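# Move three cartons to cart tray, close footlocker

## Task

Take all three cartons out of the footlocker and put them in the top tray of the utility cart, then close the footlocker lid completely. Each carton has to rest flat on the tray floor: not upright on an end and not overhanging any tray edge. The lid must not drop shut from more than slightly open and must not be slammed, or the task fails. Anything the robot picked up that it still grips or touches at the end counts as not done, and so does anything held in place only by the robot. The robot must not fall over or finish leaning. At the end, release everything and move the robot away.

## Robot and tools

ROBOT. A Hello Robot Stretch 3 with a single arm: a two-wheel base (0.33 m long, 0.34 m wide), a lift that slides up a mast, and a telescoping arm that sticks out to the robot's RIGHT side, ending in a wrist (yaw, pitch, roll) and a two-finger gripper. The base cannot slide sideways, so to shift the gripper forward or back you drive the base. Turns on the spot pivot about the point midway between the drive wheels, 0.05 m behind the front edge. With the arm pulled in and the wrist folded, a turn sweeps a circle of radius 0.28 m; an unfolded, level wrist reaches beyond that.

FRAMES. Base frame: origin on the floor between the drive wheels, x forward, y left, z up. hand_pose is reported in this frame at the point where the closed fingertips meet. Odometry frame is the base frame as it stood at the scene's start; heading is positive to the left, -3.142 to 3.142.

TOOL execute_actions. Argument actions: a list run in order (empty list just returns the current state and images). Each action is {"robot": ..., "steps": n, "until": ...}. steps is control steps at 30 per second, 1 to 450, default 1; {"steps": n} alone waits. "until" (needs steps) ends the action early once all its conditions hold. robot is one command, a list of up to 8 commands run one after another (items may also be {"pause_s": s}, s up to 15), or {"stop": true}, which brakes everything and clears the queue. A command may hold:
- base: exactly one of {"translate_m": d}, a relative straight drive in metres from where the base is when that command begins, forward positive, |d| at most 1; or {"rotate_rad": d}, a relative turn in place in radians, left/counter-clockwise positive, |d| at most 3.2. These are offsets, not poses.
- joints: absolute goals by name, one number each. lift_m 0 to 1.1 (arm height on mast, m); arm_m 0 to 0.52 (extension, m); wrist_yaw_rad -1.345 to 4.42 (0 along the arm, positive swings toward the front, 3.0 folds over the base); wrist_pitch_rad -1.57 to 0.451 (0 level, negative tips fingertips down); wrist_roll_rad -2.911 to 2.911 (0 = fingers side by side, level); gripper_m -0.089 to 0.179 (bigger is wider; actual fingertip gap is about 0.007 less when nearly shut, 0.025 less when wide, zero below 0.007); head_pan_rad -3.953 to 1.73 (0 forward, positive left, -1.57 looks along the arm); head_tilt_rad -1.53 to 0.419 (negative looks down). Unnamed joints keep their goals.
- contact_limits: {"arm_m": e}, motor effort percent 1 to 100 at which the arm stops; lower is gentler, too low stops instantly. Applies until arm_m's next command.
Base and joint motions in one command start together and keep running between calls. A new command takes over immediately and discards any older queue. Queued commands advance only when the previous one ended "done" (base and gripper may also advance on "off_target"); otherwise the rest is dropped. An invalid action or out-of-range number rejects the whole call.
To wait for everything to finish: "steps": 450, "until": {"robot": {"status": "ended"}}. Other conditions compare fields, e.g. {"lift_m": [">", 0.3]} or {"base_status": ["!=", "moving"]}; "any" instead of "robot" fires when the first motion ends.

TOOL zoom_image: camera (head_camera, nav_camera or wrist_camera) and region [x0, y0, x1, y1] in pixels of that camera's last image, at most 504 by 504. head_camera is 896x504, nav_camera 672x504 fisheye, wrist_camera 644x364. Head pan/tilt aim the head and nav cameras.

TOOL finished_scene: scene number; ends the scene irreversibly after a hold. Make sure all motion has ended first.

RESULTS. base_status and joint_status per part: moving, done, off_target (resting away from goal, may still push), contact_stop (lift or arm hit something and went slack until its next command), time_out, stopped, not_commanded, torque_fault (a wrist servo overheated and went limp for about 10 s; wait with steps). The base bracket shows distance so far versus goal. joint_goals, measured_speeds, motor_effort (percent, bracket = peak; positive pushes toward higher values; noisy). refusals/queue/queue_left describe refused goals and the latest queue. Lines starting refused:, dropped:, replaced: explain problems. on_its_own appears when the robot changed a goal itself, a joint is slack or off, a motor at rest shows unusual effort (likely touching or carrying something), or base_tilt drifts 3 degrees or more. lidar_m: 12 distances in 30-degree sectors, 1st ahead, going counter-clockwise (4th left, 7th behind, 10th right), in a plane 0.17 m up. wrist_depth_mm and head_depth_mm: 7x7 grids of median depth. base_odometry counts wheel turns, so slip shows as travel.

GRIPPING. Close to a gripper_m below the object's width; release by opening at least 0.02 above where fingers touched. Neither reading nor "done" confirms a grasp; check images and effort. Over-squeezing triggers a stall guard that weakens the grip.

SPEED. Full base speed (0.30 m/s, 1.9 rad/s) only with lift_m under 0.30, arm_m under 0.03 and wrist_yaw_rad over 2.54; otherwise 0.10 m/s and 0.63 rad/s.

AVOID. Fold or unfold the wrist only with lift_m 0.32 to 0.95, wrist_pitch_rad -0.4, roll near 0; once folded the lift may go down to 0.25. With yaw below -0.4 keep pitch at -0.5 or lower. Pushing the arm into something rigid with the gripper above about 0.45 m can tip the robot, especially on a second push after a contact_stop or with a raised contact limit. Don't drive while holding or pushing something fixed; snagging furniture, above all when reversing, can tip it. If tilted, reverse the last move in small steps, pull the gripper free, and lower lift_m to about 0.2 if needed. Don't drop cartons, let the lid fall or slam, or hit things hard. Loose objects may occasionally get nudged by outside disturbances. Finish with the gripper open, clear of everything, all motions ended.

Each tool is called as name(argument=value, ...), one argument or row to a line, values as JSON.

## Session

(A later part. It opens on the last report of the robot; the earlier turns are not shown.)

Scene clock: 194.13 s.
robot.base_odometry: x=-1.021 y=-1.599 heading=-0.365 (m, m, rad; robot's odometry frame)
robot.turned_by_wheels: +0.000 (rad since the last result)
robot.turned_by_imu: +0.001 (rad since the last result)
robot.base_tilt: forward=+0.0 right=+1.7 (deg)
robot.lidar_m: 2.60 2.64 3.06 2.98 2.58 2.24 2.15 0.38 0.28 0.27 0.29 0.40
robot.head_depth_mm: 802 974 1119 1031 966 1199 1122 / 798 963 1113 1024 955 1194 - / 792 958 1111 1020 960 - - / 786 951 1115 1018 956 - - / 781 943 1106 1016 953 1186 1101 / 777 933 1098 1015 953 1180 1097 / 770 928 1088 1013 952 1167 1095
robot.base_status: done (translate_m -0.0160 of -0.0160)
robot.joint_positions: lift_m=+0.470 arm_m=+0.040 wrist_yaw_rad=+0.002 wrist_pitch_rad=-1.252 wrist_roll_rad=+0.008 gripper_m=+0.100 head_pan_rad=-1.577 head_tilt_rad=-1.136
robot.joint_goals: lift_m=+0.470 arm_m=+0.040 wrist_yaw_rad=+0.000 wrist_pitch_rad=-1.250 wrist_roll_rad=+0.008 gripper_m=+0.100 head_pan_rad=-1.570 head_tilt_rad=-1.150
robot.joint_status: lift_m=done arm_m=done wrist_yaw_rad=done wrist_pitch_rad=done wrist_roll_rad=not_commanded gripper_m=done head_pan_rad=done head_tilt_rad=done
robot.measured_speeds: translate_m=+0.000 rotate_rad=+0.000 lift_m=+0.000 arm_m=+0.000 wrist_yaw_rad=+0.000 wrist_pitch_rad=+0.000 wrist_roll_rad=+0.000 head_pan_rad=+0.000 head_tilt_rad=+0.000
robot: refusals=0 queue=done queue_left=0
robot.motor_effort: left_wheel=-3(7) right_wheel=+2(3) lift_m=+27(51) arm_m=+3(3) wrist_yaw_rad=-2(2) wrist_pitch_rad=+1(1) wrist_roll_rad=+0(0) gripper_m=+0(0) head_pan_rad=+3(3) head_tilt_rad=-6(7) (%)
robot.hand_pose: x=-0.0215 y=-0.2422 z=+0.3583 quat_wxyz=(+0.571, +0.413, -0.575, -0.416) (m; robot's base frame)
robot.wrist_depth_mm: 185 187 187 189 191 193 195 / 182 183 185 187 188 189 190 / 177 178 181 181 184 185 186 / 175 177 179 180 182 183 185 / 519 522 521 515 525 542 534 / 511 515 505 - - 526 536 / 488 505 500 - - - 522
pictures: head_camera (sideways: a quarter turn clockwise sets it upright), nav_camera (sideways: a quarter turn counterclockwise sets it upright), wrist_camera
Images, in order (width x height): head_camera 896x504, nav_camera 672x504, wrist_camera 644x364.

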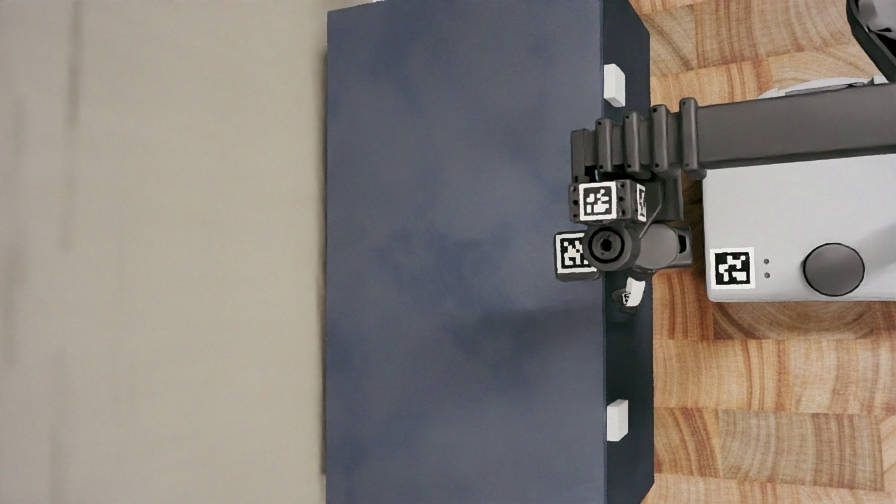

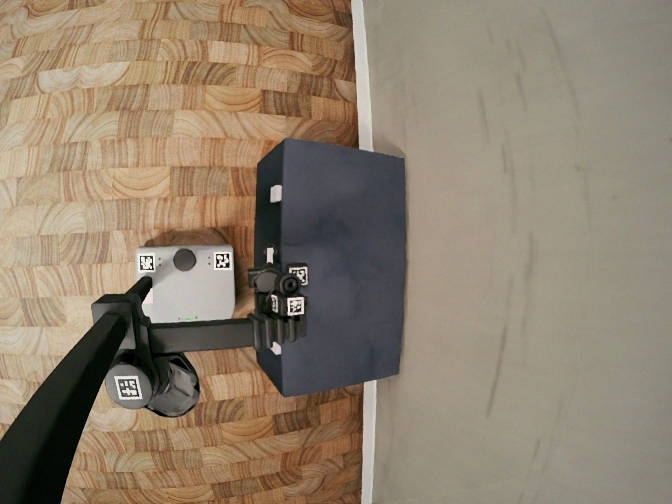

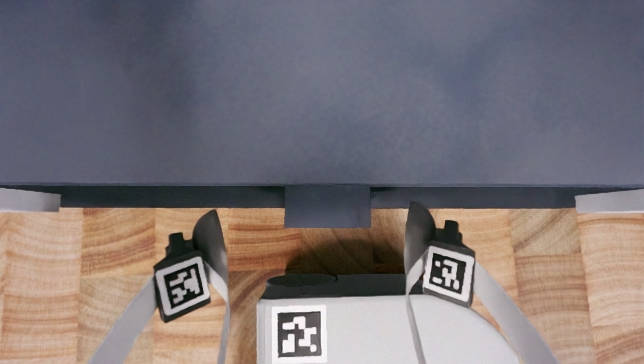

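execute_actions(
  actions=[
    {"robot":[{"base":{"translate_m":-0.007},"joints":{"arm_m":0.043,"lift_m":0.438,"gripper_m":0.085}}],"steps":450,"until":{"robot":{"status":"ended"}}},
  ],
)

Scene clock: 211.17 s.
robot.base_odometry: x=-1.027 y=-1.596 heading=-0.365 (m, m, rad; robot's odometry frame)
robot.turned_by_wheels: +0.000 (rad since the last result)
robot.turned_by_imu: +0.001 (rad since the last result)
robot.base_tilt: forward=+0.0 right=+1.6 (deg)
robot.lidar_m: 2.61 2.64 3.07 2.97 2.59 2.23 2.14 0.38 0.28 0.27 0.29 0.40
robot.head_depth_mm: 804 976 1120 1028 965 1201 1119 / 799 964 1115 1026 954 1193 - / 792 962 1114 1024 962 - - / 788 955 1110 1023 959 - - / 781 945 1108 1018 954 1183 1104 / 777 937 1092 1018 951 1178 1098 / 771 926 1085 1012 951 1180 1097
robot.base_status: done (translate_m -0.0070 of -0.0070)
robot.joint_positions: lift_m=+0.438 arm_m=+0.043 wrist_yaw_rad=+0.002 wrist_pitch_rad=-1.252 wrist_roll_rad=+0.008 gripper_m=+0.085 head_pan_rad=-1.577 head_tilt_rad=-1.136
robot.joint_goals: lift_m=+0.438 arm_m=+0.043 wrist_yaw_rad=+0.000 wrist_pitch_rad=-1.250 wrist_roll_rad=+0.008 gripper_m=+0.085 head_pan_rad=-1.570 head_tilt_rad=-1.150
robot.joint_status: lift_m=done arm_m=done wrist_yaw_rad=done wrist_pitch_rad=done wrist_roll_rad=not_commanded gripper_m=done head_pan_rad=done head_tilt_rad=done
robot.measured_speeds: translate_m=+0.000 rotate_rad=+0.000 lift_m=+0.000 arm_m=+0.000 wrist_yaw_rad=+0.000 wrist_pitch_rad=+0.000 wrist_roll_rad=+0.000 head_pan_rad=+0.000 head_tilt_rad=+0.000
robot: refusals=0 queue=done queue_left=0
robot.motor_effort: left_wheel=-3(7) right_wheel=+2(3) lift_m=+27(28) arm_m=+3(3) wrist_yaw_rad=-2(2) wrist_pitch_rad=+1(1) wrist_roll_rad=+0(0) gripper_m=+0(60) head_pan_rad=+3(3) head_tilt_rad=-6(8) (%)
robot.hand_pose: x=-0.0215 y=-0.2451 z=+0.3263 quat_wxyz=(+0.571, +0.413, -0.575, -0.416) (m; robot's base frame)
robot.wrist_depth_mm: 151 153 154 155 156 158 160 / 148 150 151 152 153 155 157 / 145 147 148 148 150 151 152 / 146 147 145 148 149 149 151 / 483 484 491 151 492 485 502 / 476 478 484 486 - 499 498 / 467 462 474 - - 494 480
pictures: head_camera (sideways: a quarter turn clockwise sets it upright), nav_camera (sideways: a quarter turn counterclockwise sets it upright), wrist_camera
Images, in order (width x height): head_camera 896x504, nav_camera 672x504, wrist_camera 644x364.

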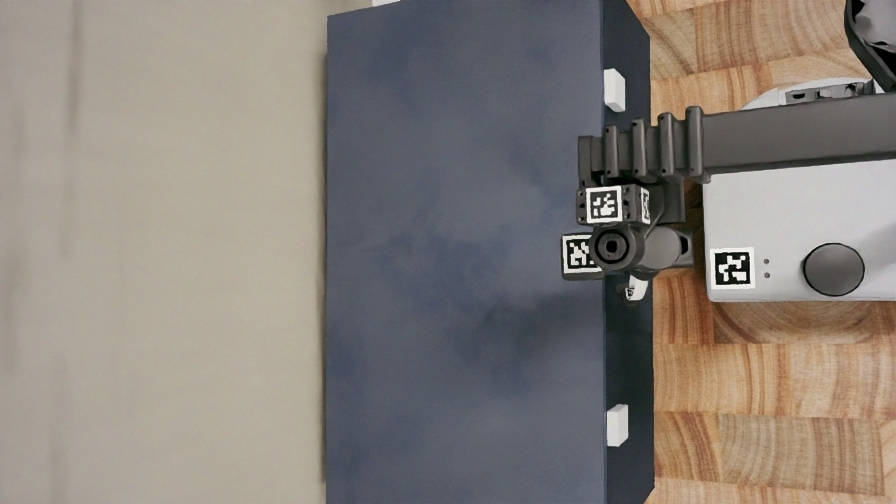

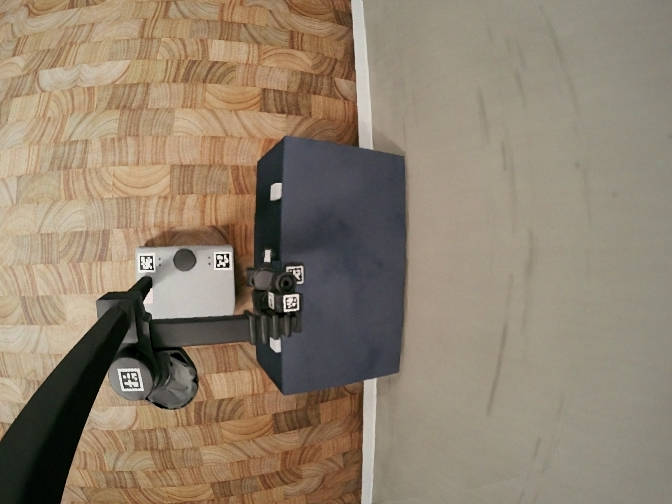

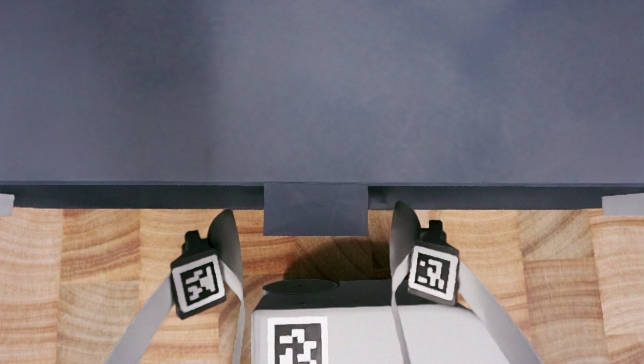

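execute_actions(
  actions=[
    {"robot":[{"joints":{"arm_m":0.053}},{"joints":{"gripper_m":0.02}}],"steps":450,"until":{"robot":{"status":"ended"}}},
  ],
)

Scene clock: 219.53 s.
robot.base_odometry: x=-1.027 y=-1.596 heading=-0.365 (m, m, rad; robot's odometry frame)
robot.turned_by_wheels: +0.000 (rad since the last result)
robot.turned_by_imu: +0.001 (rad since the last result)
robot.base_tilt: forward=+0.0 right=+1.6 (deg)
robot.lidar_m: 2.61 2.64 3.08 2.98 2.58 2.23 2.14 0.38 0.28 0.27 0.29 0.40
robot.head_depth_mm: 803 974 1120 1029 964 1198 1124 / 798 968 1120 1028 952 1196 - / 791 957 1108 1021 957 - - / 786 951 1112 1022 957 1200 - / 780 940 1103 1019 953 1184 1100 / 777 935 1092 1014 952 1183 1099 / 772 930 1085 1009 948 1172 1095
robot.base_status: done (translate_m -0.0070 of -0.0070)
robot.joint_positions: lift_m=+0.438 arm_m=+0.053 wrist_yaw_rad=+0.000 wrist_pitch_rad=-1.260 wrist_roll_rad=+0.008 gripper_m=+0.021 head_pan_rad=-1.577 head_tilt_rad=-1.136
robot.joint_goals: lift_m=+0.438 arm_m=+0.053 wrist_yaw_rad=+0.000 wrist_pitch_rad=-1.250 wrist_roll_rad=+0.008 gripper_m=+0.020 head_pan_rad=-1.570 head_tilt_rad=-1.150
robot.joint_status: lift_m=done arm_m=done wrist_yaw_rad=done wrist_pitch_rad=done wrist_roll_rad=not_commanded gripper_m=done head_pan_rad=done head_tilt_rad=done
robot.measured_speeds: translate_m=+0.000 rotate_rad=+0.000 lift_m=+0.000 arm_m=+0.000 wrist_yaw_rad=+0.000 wrist_pitch_rad=+0.000 wrist_roll_rad=+0.000 head_pan_rad=+0.000 head_tilt_rad=+0.000
robot: refusals=0 queue=done queue_left=0
robot.motor_effort: left_wheel=-3(3) right_wheel=+2(2) lift_m=+32(32) arm_m=+3(4) wrist_yaw_rad=+0(3) wrist_pitch_rad=+4(5) wrist_roll_rad=+0(0) gripper_m=-15(88) head_pan_rad=+3(3) head_tilt_rad=-5(5) (%)
robot.hand_pose: x=-0.0216 y=-0.2531 z=+0.3256 quat_wxyz=(+0.569, +0.415, -0.573, -0.419) (m; robot's base frame)
robot.wrist_depth_mm: 147 148 150 151 152 153 155 / 145 146 147 148 150 150 152 / 141 143 144 145 146 147 149 / 139 140 141 142 145 145 147 / 478 480 484 148 499 494 506 / 470 471 486 483 - 489 489 / 463 462 474 - - 480 486
pictures: head_camera (sideways: a quarter turn clockwise sets it upright), nav_camera (sideways: a quarter turn counterclockwise sets it upright), wrist_camera
Images, in order (width x height): head_camera 896x504, nav_camera 672x504, wrist_camera 644x364.

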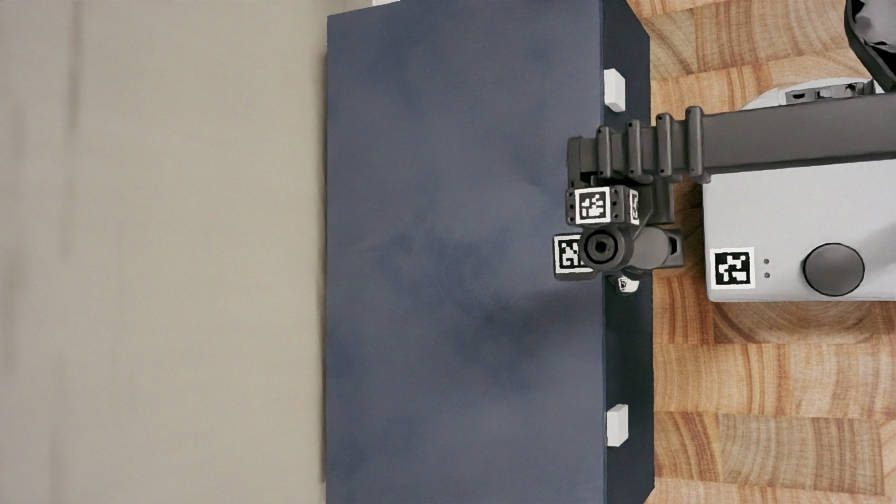

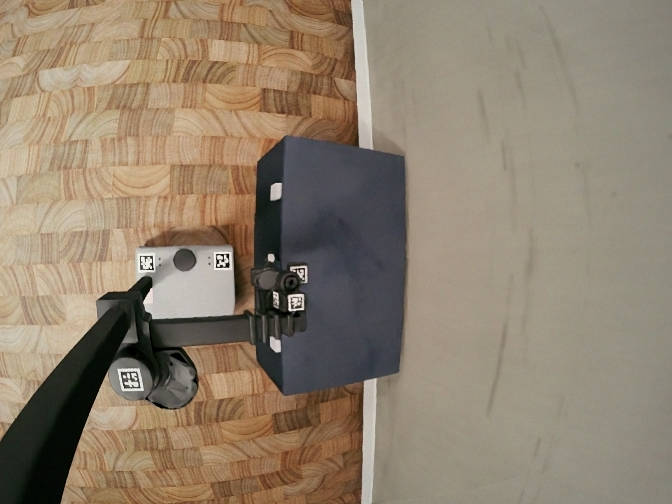

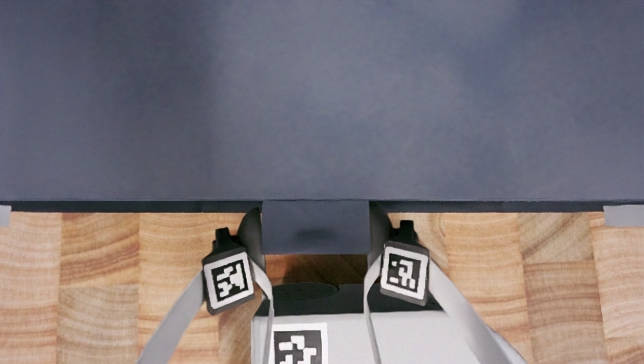

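execute_actions(
  actions=[
    {"robot":[{"joints":{"gripper_m":-0.01}},{"joints":{"lift_m":0.478,"arm_m":0.055}}],"steps":450,"until":{"robot":{"status":"ended"}}},
  ],
)

Scene clock: 235.27 s.
robot.base_odometry: x=-1.027 y=-1.596 heading=-0.365 (m, m, rad; robot's odometry frame)
robot.turned_by_wheels: +0.000 (rad since the last result)
robot.turned_by_imu: +0.001 (rad since the last result)
robot.base_tilt: forward=+0.0 right=+1.6 (deg)
robot.lidar_m: 2.61 2.63 3.09 2.98 2.59 2.23 2.14 0.38 0.28 0.27 0.29 0.40
robot.head_depth_mm: 802 972 1113 1006 942 1199 1125 / 797 969 1114 998 940 1198 - / 791 960 1109 998 930 - - / 788 949 1106 999 928 1204 - / 785 943 1102 990 922 1176 1100 / 774 933 1096 988 917 1183 1093 / 770 926 1084 985 916 1173 1097
robot.base_status: done (translate_m -0.0070 of -0.0070)
robot.joint_positions: lift_m=+0.477 arm_m=+0.055 wrist_yaw_rad=+0.000 wrist_pitch_rad=-1.259 wrist_roll_rad=+0.008 gripper_m=-0.005 head_pan_rad=-1.577 head_tilt_rad=-1.136
robot.joint_goals: lift_m=+0.478 arm_m=+0.055 wrist_yaw_rad=+0.000 wrist_pitch_rad=-1.250 wrist_roll_rad=+0.008 gripper_m=-0.007 head_pan_rad=-1.570 head_tilt_rad=-1.150
robot.joint_status: lift_m=done arm_m=done wrist_yaw_rad=done wrist_pitch_rad=done wrist_roll_rad=not_commanded gripper_m=done head_pan_rad=done head_tilt_rad=done
robot.measured_speeds: translate_m=+0.000 rotate_rad=+0.000 lift_m=+0.000 arm_m=+0.000 wrist_yaw_rad=+0.000 wrist_pitch_rad=+0.000 wrist_roll_rad=+0.000 head_pan_rad=+0.000 head_tilt_rad=+0.000
robot: refusals=0 queue=done queue_left=0
robot.motor_effort: left_wheel=-3(3) right_wheel=+3(2) lift_m=+58(64) arm_m=+2(2) wrist_yaw_rad=-1(1) wrist_pitch_rad=+4(7) wrist_roll_rad=+0(0) gripper_m=-26(100) head_pan_rad=+3(3) head_tilt_rad=-6(6) (%)
robot.hand_pose: x=-0.0216 y=-0.2554 z=+0.3648 quat_wxyz=(+0.570, +0.415, -0.573, -0.418) (m; robot's base frame)
robot.wrist_depth_mm: 155 156 158 159 159 162 163 / 149 149 152 153 154 156 157 / 144 144 145 148 149 150 151 / 139 141 142 143 144 146 147 / 523 528 524 146 538 540 542 / 502 517 - 519 - 524 546 / 504 504 500 - - 523 531
pictures: head_camera (sideways: a quarter turn clockwise sets it upright), nav_camera (sideways: a quarter turn counterclockwise sets it upright), wrist_camera
Images, in order (width x height): head_camera 896x504, nav_camera 672x504, wrist_camera 644x364.

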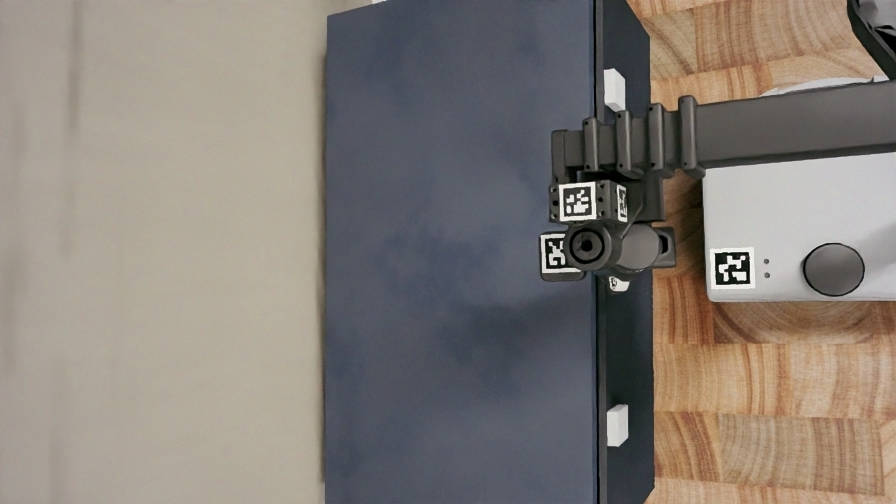

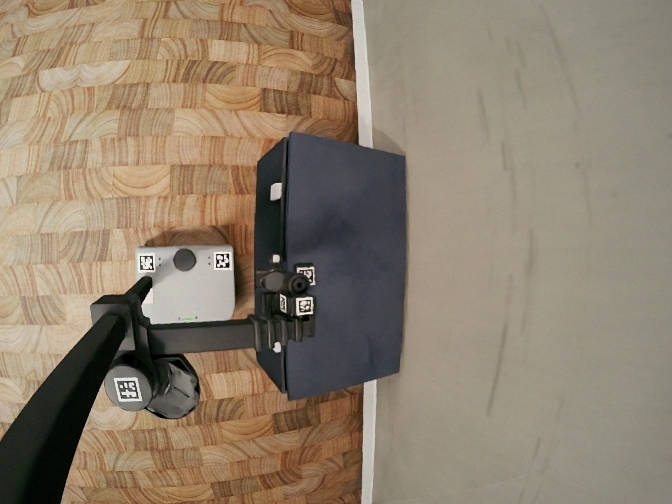

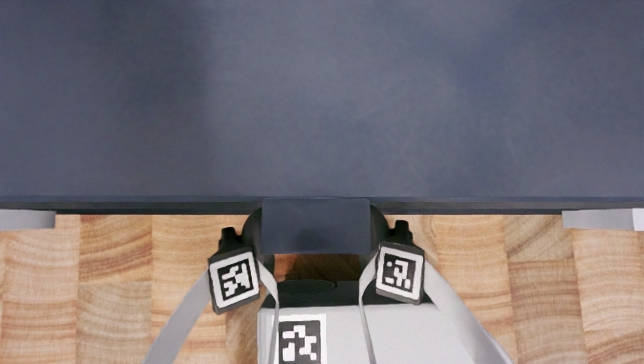

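Works. Continue along the arc to 30°.

execute_actions(
  actions=[
    {"robot":[{"joints":{"lift_m":0.516,"arm_m":0.060}},{"joints":{"lift_m":0.555,"arm_m":0.069}},{"joints":{"lift_m":0.592,"arm_m":0.080}},{"joints":{"lift_m":0.628,"arm_m":0.095}},{"joints":{"lift_m":0.663,"arm_m":0.113,"head_tilt_rad":-0.95}}],"steps":450,"until":{"robot":{"status":"ended"}}},
  ],
)

Scene clock: 246.53 s.
robot.base_odometry: x=-1.027 y=-1.596 heading=-0.365 (m, m, rad; robot's odometry frame)
robot.turned_by_wheels: +0.000 (rad since the last result)
robot.turned_by_imu: +0.002 (rad since the last result)
robot.base_tilt: forward=-0.1 right=+1.7 (deg)
robot.lidar_m: 2.61 2.64 3.08 2.98 2.58 2.23 2.14 0.38 0.28 0.27 0.29 0.40
robot.head_depth_mm: 718 836 1002 1136 843 1132 - / 714 829 992 1124 - - 1090 / 708 825 983 1123 - 1206 1110 / 704 821 976 1116 933 1189 1106 / 700 810 964 1117 834 1219 1086 / 697 807 955 1109 835 1154 1085 / 692 800 951 1098 833 1182 1084
robot.base_status: done (translate_m -0.0070 of -0.0070)
robot.joint_positions: lift_m=+0.662 arm_m=+0.113 wrist_yaw_rad=-0.004 wrist_pitch_rad=-1.268 wrist_roll_rad=+0.014 gripper_m=+0.010 head_pan_rad=-1.577 head_tilt_rad=-0.952
robot.joint_goals: lift_m=+0.663 arm_m=+0.113 wrist_yaw_rad=+0.000 wrist_pitch_rad=-1.250 wrist_roll_rad=+0.014 gripper_m=+0.009 head_pan_rad=-1.570 head_tilt_rad=-0.950
robot.joint_status: lift_m=done arm_m=done wrist_yaw_rad=done wrist_pitch_rad=done wrist_roll_rad=not_commanded gripper_m=done head_pan_rad=done head_tilt_rad=done
robot.measured_speeds: translate_m=+0.000 rotate_rad=+0.000 lift_m=+0.000 arm_m=+0.000 wrist_yaw_rad=+0.000 wrist_pitch_rad=+0.000 wrist_roll_rad=+0.000 head_pan_rad=+0.000 head_tilt_rad=+0.000
robot: refusals=0 queue=done queue_left=0
robot.on_its_own: gripper_m is held at +0.009, not at your -0.010, by its stall guard, which is not easing now
robot.motor_effort: left_wheel=-4(4) right_wheel=+6(6) lift_m=+60(62) arm_m=+2(2) wrist_yaw_rad=+4(5) wrist_pitch_rad=+7(12) wrist_roll_rad=-2(2) gripper_m=-21(24) head_pan_rad=+3(3) head_tilt_rad=+0(15) (%)
robot.hand_pose: x=-0.0219 y=-0.3111 z=+0.5493 quat_wxyz=(+0.565, +0.415, -0.574, -0.423) (m; robot's base frame)
robot.wrist_depth_mm: 230 231 234 235 239 241 244 / 194 196 200 200 202 203 207 / 171 173 173 175 177 178 179 / 156 157 157 157 159 161 162 / 462 610 681 149 687 563 433 / 680 703 - 709 - 708 721 / 672 685 680 - - 709 712
pictures: head_camera (sideways: a quarter turn clockwise sets it upright), nav_camera (sideways: a quarter turn counterclockwise sets it upright), wrist_camera
Images, in order (width x height): head_camera 896x504, nav_camera 672x504, wrist_camera 644x364.

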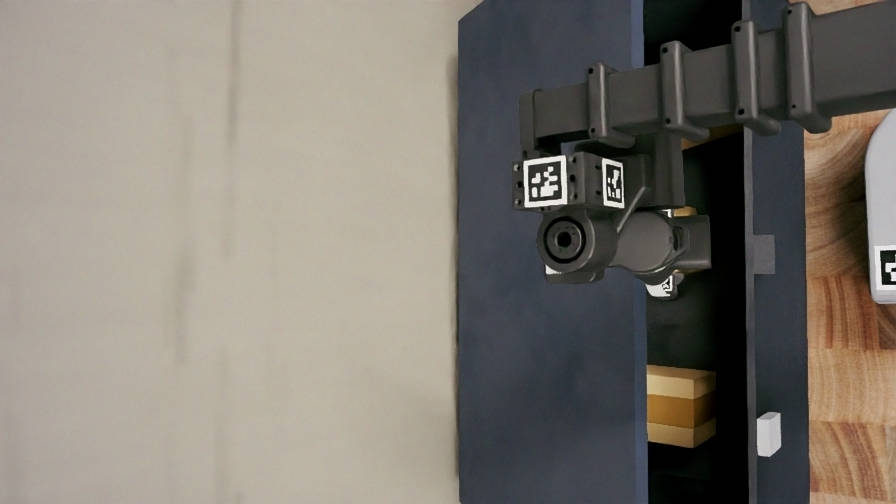

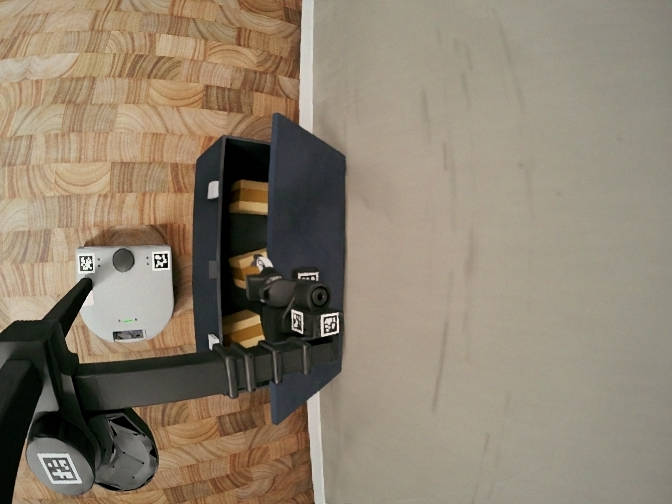

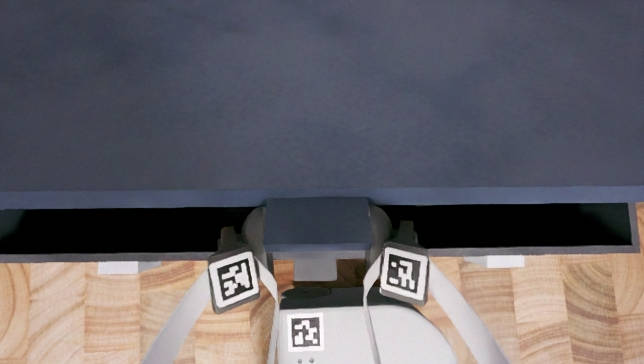

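execute_actions(
  actions=[
    {"robot":[{"joints":{"lift_m":0.696,"arm_m":0.136}},{"joints":{"lift_m":0.727,"arm_m":0.160}},{"joints":{"lift_m":0.756,"arm_m":0.187}},{"joints":{"lift_m":0.783,"arm_m":0.216}},{"joints":{"lift_m":0.807,"arm_m":0.247}},{"joints":{"lift_m":0.828,"arm_m":0.280}}],"steps":450,"until":{"robot":{"status":"ended"}}},
  ],
)

Scene clock: 264.57 s.
robot.base_odometry: x=-1.027 y=-1.596 heading=-0.365 (m, m, rad; robot's odometry frame)
robot.turned_by_wheels: +0.000 (rad since the last result)
robot.turned_by_imu: +0.001 (rad since the last result)
robot.base_tilt: forward=+0.0 right=+1.6 (deg)
robot.lidar_m: 2.61 2.64 3.10 2.97 2.59 2.23 2.14 0.38 0.28 0.27 0.29 0.40
robot.head_depth_mm: 719 836 981 - - - 1104 / 714 - - 1159 1332 1129 1102 / 711 - 1046 1151 1334 1223 1110 / 706 784 - 1168 1244 1186 1108 / 700 812 969 1127 1327 1221 1090 / 697 807 959 1109 1245 1154 1090 / 694 802 952 1101 1296 1179 1084
robot.base_status: done (translate_m -0.0070 of -0.0070)
robot.joint_positions: lift_m=+0.828 arm_m=+0.279 wrist_yaw_rad=-0.009 wrist_pitch_rad=-1.357 wrist_roll_rad=+0.017 gripper_m=+0.010 head_pan_rad=-1.577 head_tilt_rad=-0.952
robot.joint_goals: lift_m=+0.828 arm_m=+0.280 wrist_yaw_rad=+0.000 wrist_pitch_rad=-1.250 wrist_roll_rad=+0.017 gripper_m=+0.009 head_pan_rad=-1.570 head_tilt_rad=-0.950
robot.joint_status: lift_m=done arm_m=done wrist_yaw_rad=done wrist_pitch_rad=done wrist_roll_rad=not_commanded gripper_m=done head_pan_rad=done head_tilt_rad=done
robot.measured_speeds: translate_m=+0.000 rotate_rad=+0.000 lift_m=+0.000 arm_m=+0.000 wrist_yaw_rad=+0.000 wrist_pitch_rad=+0.000 wrist_roll_rad=+0.000 head_pan_rad=+0.000 head_tilt_rad=+0.000
robot: refusals=0 queue=done queue_left=0
robot.on_its_own: gripper_m is held at +0.009, not at your -0.010, by its stall guard, which is not easing now; wrist_pitch_rad is at rest, and its effort (+44) is outside its rest range (-20 to +32)
robot.motor_effort: left_wheel=-8(8) right_wheel=+16(16) lift_m=+42(60) arm_m=+8(9) wrist_yaw_rad=+10(10) wrist_pitch_rad=+44(44) wrist_roll_rad=-3(3) gripper_m=-22(22) head_pan_rad=+3(3) head_tilt_rad=+0(1) (%)
robot.hand_pose: x=-0.0219 y=-0.4550 z=+0.7111 quat_wxyz=(+0.544, +0.437, -0.557, -0.450) (m; robot's base frame)
robot.wrist_depth_mm: 514 525 535 537 564 574 663 / 323 320 322 325 326 327 327 / 217 215 217 216 216 217 218 / 164 165 168 167 171 172 173 / 879 707 860 153 752 697 918 / 853 599 637 632 572 643 901 / 876 866 880 - 886 906 908
pictures: head_camera (sideways: a quarter turn clockwise sets it upright), nav_camera (sideways: a quarter turn counterclockwise sets it upright), wrist_camera
Images, in order (width x height): head_camera 896x504, nav_camera 672x504, wrist_camera 644x364.

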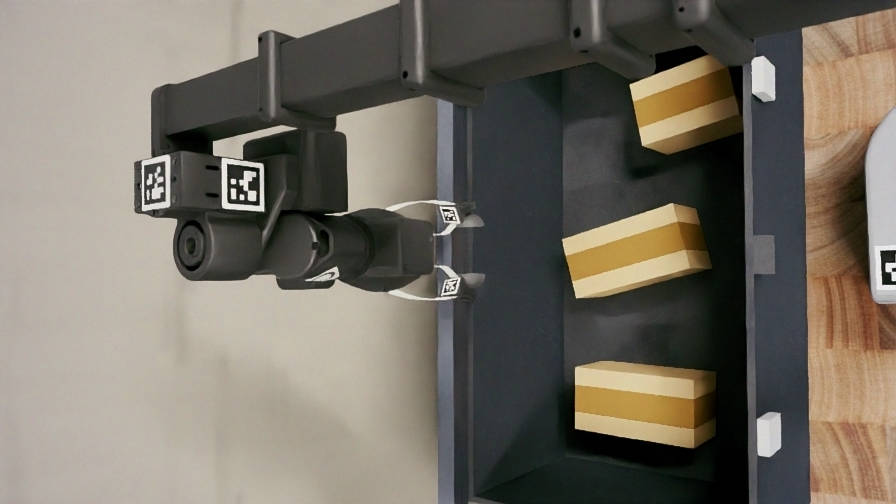

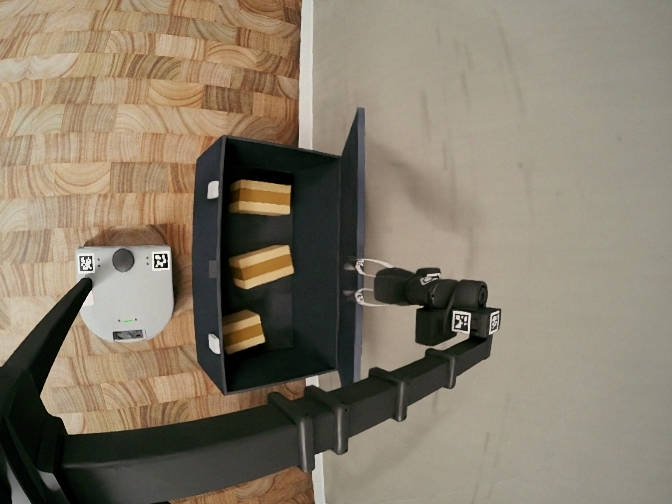

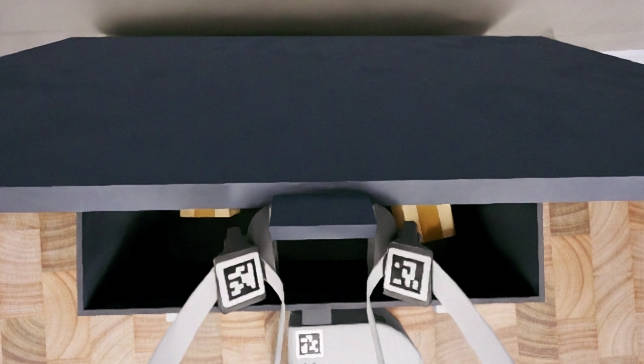

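execute_actions(
  actions=[
    {"robot":[{"joints":{"lift_m":0.85}}],"steps":450,"until":{"robot":{"status":"ended"}}},
  ],
)

Scene clock: 273.63 s.
robot.base_odometry: x=-1.027 y=-1.596 heading=-0.365 (m, m, rad; robot's odometry frame)
robot.turned_by_wheels: +0.000 (rad since the last result)
robot.turned_by_imu: +0.001 (rad since the last result)
robot.base_tilt: forward=-0.1 right=+1.7 (deg)
robot.lidar_m: 2.62 2.64 3.07 2.98 2.59 2.22 2.14 0.38 0.28 0.27 0.29 0.40
robot.head_depth_mm: 718 816 - - - 1173 1110 / 712 - 1049 1135 1333 1136 1098 / 698 - 1042 1108 1334 1224 1107 / 705 - - 1131 1247 1184 1105 / 701 813 968 1089 1324 1216 1085 / 695 807 958 1078 1241 1157 1087 / 692 801 953 1065 1292 1178 1086
robot.base_status: done (translate_m -0.0070 of -0.0070)
robot.joint_positions: lift_m=+0.849 arm_m=+0.280 wrist_yaw_rad=-0.009 wrist_pitch_rad=-1.270 wrist_roll_rad=+0.017 gripper_m=+0.010 head_pan_rad=-1.577 head_tilt_rad=-0.952
robot.joint_goals: lift_m=+0.850 arm_m=+0.280 wrist_yaw_rad=+0.000 wrist_pitch_rad=-1.250 wrist_roll_rad=+0.017 gripper_m=+0.009 head_pan_rad=-1.570 head_tilt_rad=-0.950
robot.joint_status: lift_m=done arm_m=done wrist_yaw_rad=done wrist_pitch_rad=done wrist_roll_rad=not_commanded gripper_m=done head_pan_rad=done head_tilt_rad=done
robot.measured_speeds: translate_m=+0.000 rotate_rad=+0.000 lift_m=+0.000 arm_m=+0.000 wrist_yaw_rad=+0.000 wrist_pitch_rad=+0.000 wrist_roll_rad=+0.000 head_pan_rad=+0.000 head_tilt_rad=+0.000
robot: refusals=0 queue=done queue_left=0
robot.on_its_own: gripper_m is held at +0.009, not at your -0.010, by its stall guard, which is not easing now
robot.motor_effort: left_wheel=-7(8) right_wheel=+17(17) lift_m=+57(56) arm_m=+3(8) wrist_yaw_rad=+10(11) wrist_pitch_rad=+8(44) wrist_roll_rad=-3(3) gripper_m=-23(23) head_pan_rad=+3(3) head_tilt_rad=+0(1) (%)
robot.hand_pose: x=-0.0221 y=-0.4776 z=+0.7363 quat_wxyz=(+0.563, +0.413, -0.576, -0.426) (m; robot's base frame)
robot.wrist_depth_mm: 455 472 489 500 525 549 553 / 553 556 585 606 630 670 735 / 270 268 267 262 265 263 263 / 176 177 179 175 181 181 184 / 858 700 759 778 768 691 913 / 857 695 849 847 737 702 909 / 859 599 649 600 643 889 906
pictures: head_camera (sideways: a quarter turn clockwise sets it upright), nav_camera (sideways: a quarter turn counterclockwise sets it upright), wrist_camera
Images, in order (width x height): head_camera 896x504, nav_camera 672x504, wrist_camera 644x364.

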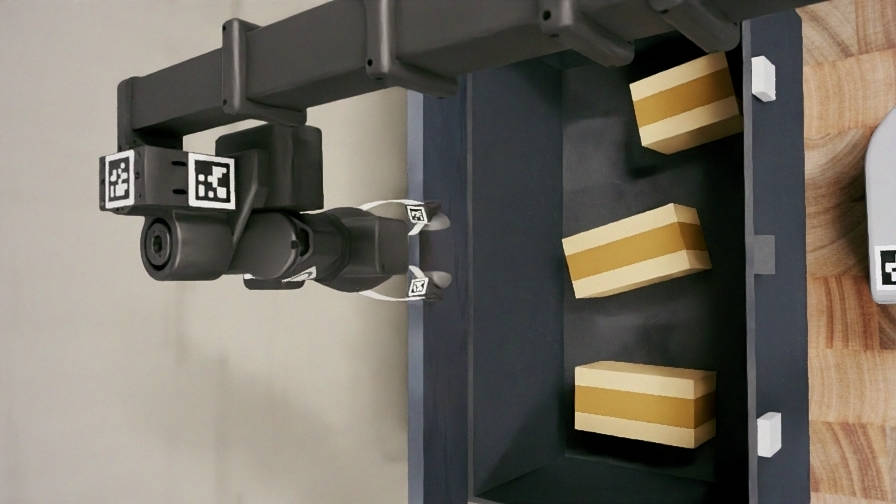

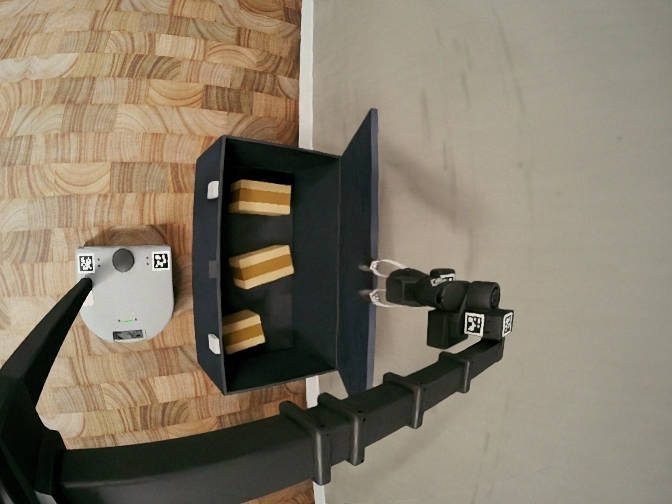

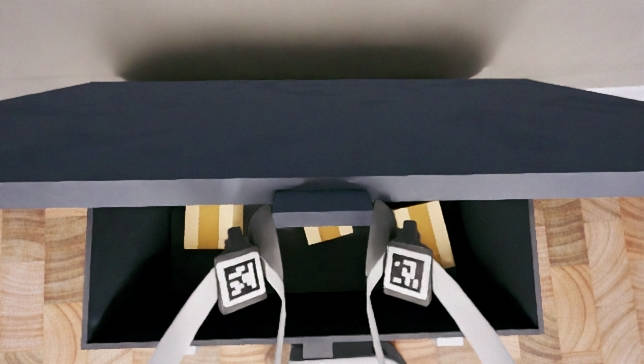

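execute_actions(
  actions=[
    {"robot":[{"base":{"rotate_rad":-0.012},"joints":{"lift_m":0.858,"arm_m":0.290,"wrist_pitch_rad":-1.15,"head_tilt_rad":-0.75}},{"joints":{"lift_m":0.865,"arm_m":0.303,"wrist_pitch_rad":-1.05}}],"steps":450,"until":{"robot":{"status":"ended"}}},
  ],
)

Scene clock: 309.33 s.
robot.base_odometry: x=-1.027 y=-1.596 heading=-0.378 (m, m, rad; robot's odometry frame)
robot.turned_by_wheels: -0.012 (rad since the last result)
robot.turned_by_imu: -0.011 (rad since the last result)
robot.base_tilt: forward=-0.1 right=+1.6 (deg)
robot.lidar_m: 2.61 2.63 3.10 2.98 3.06 2.23 2.14 0.38 0.28 0.27 0.28 0.39
robot.head_depth_mm: 675 757 848 - - 1249 1119 / 669 751 - 997 1008 1260 1082 / 663 742 - 988 963 1267 1168 / 659 739 - - 949 1209 1101 / 654 733 831 943 944 1253 1163 / 649 726 825 931 935 1202 1097 / 646 721 818 920 925 1225 1129
robot.base_status: done (rotate_rad -0.0122 of -0.0120)
robot.joint_positions: lift_m=+0.865 arm_m=+0.302 wrist_yaw_rad=-0.006 wrist_pitch_rad=-1.081 wrist_roll_rad=+0.013 gripper_m=+0.010 head_pan_rad=-1.577 head_tilt_rad=-0.754
robot.joint_goals: lift_m=+0.865 arm_m=+0.303 wrist_yaw_rad=+0.000 wrist_pitch_rad=-1.050 wrist_roll_rad=+0.013 gripper_m=+0.009 head_pan_rad=-1.570 head_tilt_rad=-0.750
robot.joint_status: lift_m=done arm_m=done wrist_yaw_rad=done wrist_pitch_rad=done wrist_roll_rad=not_commanded gripper_m=done head_pan_rad=done head_tilt_rad=done
robot.measured_speeds: translate_m=+0.000 rotate_rad=+0.000 lift_m=+0.000 arm_m=+0.000 wrist_yaw_rad=+0.000 wrist_pitch_rad=+0.000 wrist_roll_rad=+0.000 head_pan_rad=+0.000 head_tilt_rad=+0.000
robot: refusals=0 queue=done queue_left=0
robot.on_its_own: gripper_m is held at +0.009, not at your -0.010, by its stall guard, which is not easing now
robot.motor_effort: left_wheel=-3(8) right_wheel=+4(17) lift_m=+44(59) arm_m=+5(6) wrist_yaw_rad=+7(11) wrist_pitch_rad=+12(16) wrist_roll_rad=-2(3) gripper_m=-20(22) head_pan_rad=+3(3) head_tilt_rad=+1(16) (%)
robot.hand_pose: x=-0.0222 y=-0.5467 z=+0.7662 quat_wxyz=(+0.601, +0.360, -0.611, -0.368) (m; robot's base frame)
robot.wrist_depth_mm: 309 323 331 339 344 354 369 / 388 400 416 429 451 457 492 / 511 526 552 586 608 649 668 / 303 271 247 229 210 197 187 / 930 715 910 791 889 743 967 / 889 697 - 772 885 722 934 / 821 643 804 866 755 619 854
pictures: head_camera (sideways: a quarter turn clockwise sets it upright), nav_camera (sideways: a quarter turn counterclockwise sets it upright), wrist_camera
Images, in order (width x height): head_camera 896x504, nav_camera 672x504, wrist_camera 644x364.

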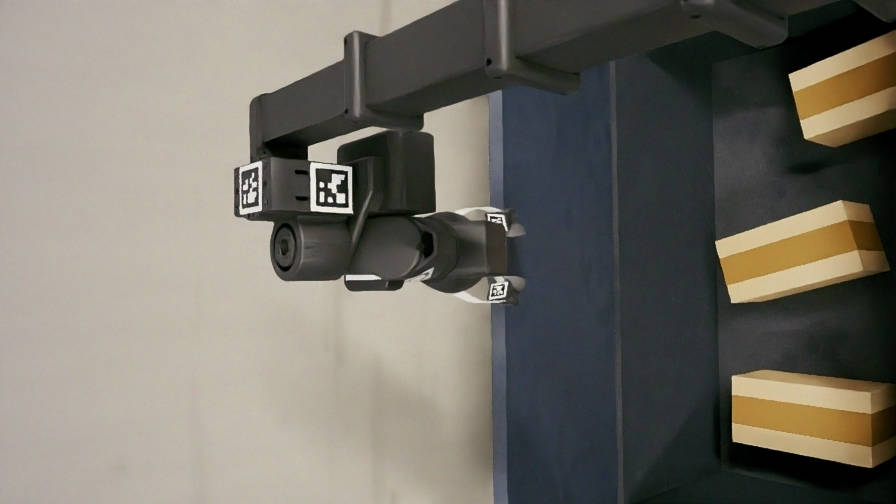

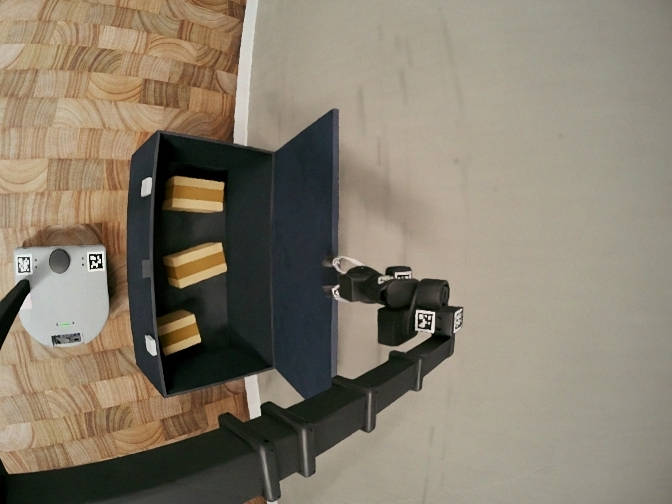

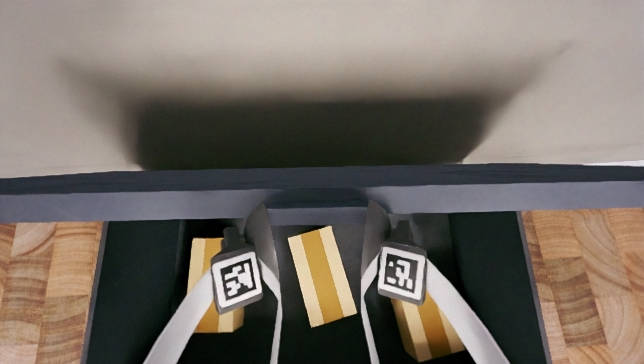

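execute_actions(
  actions=[
    {"robot":[{"joints":{"lift_m":0.867,"arm_m":0.318,"wrist_pitch_rad":-0.95}},{"joints":{"lift_m":0.862,"arm_m":0.334,"wrist_pitch_rad":-0.85}},{"joints":{"lift_m":0.851,"arm_m":0.353,"wrist_pitch_rad":-0.75}}],"steps":450,"until":{"robot":{"status":"ended"}}},
  ],
)

Scene clock: 321.93 s.
robot.base_odometry: x=-1.027 y=-1.596 heading=-0.378 (m, m, rad; robot's odometry frame)
robot.turned_by_wheels: +0.000 (rad since the last result)
robot.turned_by_imu: +0.001 (rad since the last result)
robot.base_tilt: forward=+0.0 right=+1.7 (deg)
robot.lidar_m: 2.61 2.63 3.10 2.97 3.05 2.24 2.14 0.38 0.28 0.27 0.29 0.39
robot.head_depth_mm: 673 758 861 865 - 1268 1122 / 669 747 - 886 1094 1262 1081 / 662 731 - 866 1054 1268 1175 / 659 736 - 876 1047 1210 1102 / 652 732 832 870 1035 1257 1163 / 649 728 825 865 1036 1198 1096 / 644 719 815 861 1029 1226 1127
robot.base_status: done (rotate_rad -0.0123 of -0.0120)
robot.joint_positions: lift_m=+0.852 arm_m=+0.353 wrist_yaw_rad=-0.012 wrist_pitch_rad=-0.754 wrist_roll_rad=+0.013 gripper_m=+0.010 head_pan_rad=-1.577 head_tilt_rad=-0.754
robot.joint_goals: lift_m=+0.851 arm_m=+0.353 wrist_yaw_rad=+0.000 wrist_pitch_rad=-0.750 wrist_roll_rad=+0.013 gripper_m=+0.009 head_pan_rad=-1.570 head_tilt_rad=-0.750
robot.joint_status: lift_m=done arm_m=done wrist_yaw_rad=done wrist_pitch_rad=done wrist_roll_rad=not_commanded gripper_m=done head_pan_rad=done head_tilt_rad=done
robot.measured_speeds: translate_m=+0.000 rotate_rad=+0.000 lift_m=+0.000 arm_m=+0.000 wrist_yaw_rad=+0.000 wrist_pitch_rad=+0.000 wrist_roll_rad=+0.000 head_pan_rad=+0.000 head_tilt_rad=+0.000
robot: refusals=0 queue=done queue_left=0
robot.on_its_own: gripper_m is held at +0.009, not at your -0.010, by its stall guard, which is not easing now; wrist_yaw_rad is at rest, and its effort (+13) is outside its rest range (-12 to +12)
robot.motor_effort: left_wheel=-5(5) right_wheel=+8(8) lift_m=+24(54) arm_m=+3(8) wrist_yaw_rad=+13(13) wrist_pitch_rad=+1(17) wrist_roll_rad=-2(2) gripper_m=-17(19) head_pan_rad=+3(3) head_tilt_rad=+1(2) (%)
robot.hand_pose: x=-0.0236 y=-0.6680 z=+0.7973 quat_wxyz=(+0.652, +0.255, -0.663, -0.266) (m; robot's base frame)
robot.wrist_depth_mm: 178 181 186 192 195 201 206 / 205 209 215 221 228 236 241 / 238 247 251 262 272 282 292 / 287 300 310 300 323 339 339 / 192 192 192 200 198 213 219 / 287 293 304 328 382 354 377 / 769 549 621 641 696 628 892
pictures: head_camera (sideways: a quarter turn clockwise sets it upright), nav_camera (sideways: a quarter turn counterclockwise sets it upright), wrist_camera
Images, in order (width x height): head_camera 896x504, nav_camera 672x504, wrist_camera 644x364.

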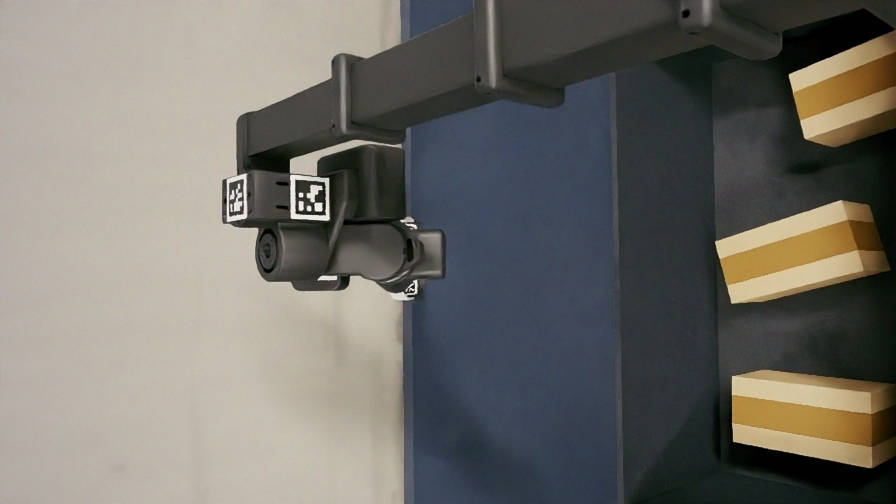

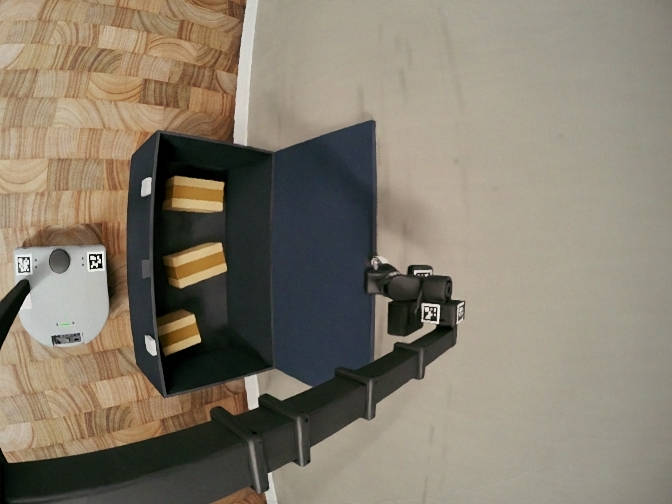

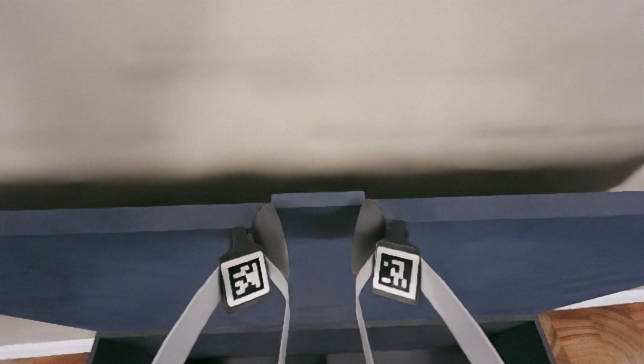

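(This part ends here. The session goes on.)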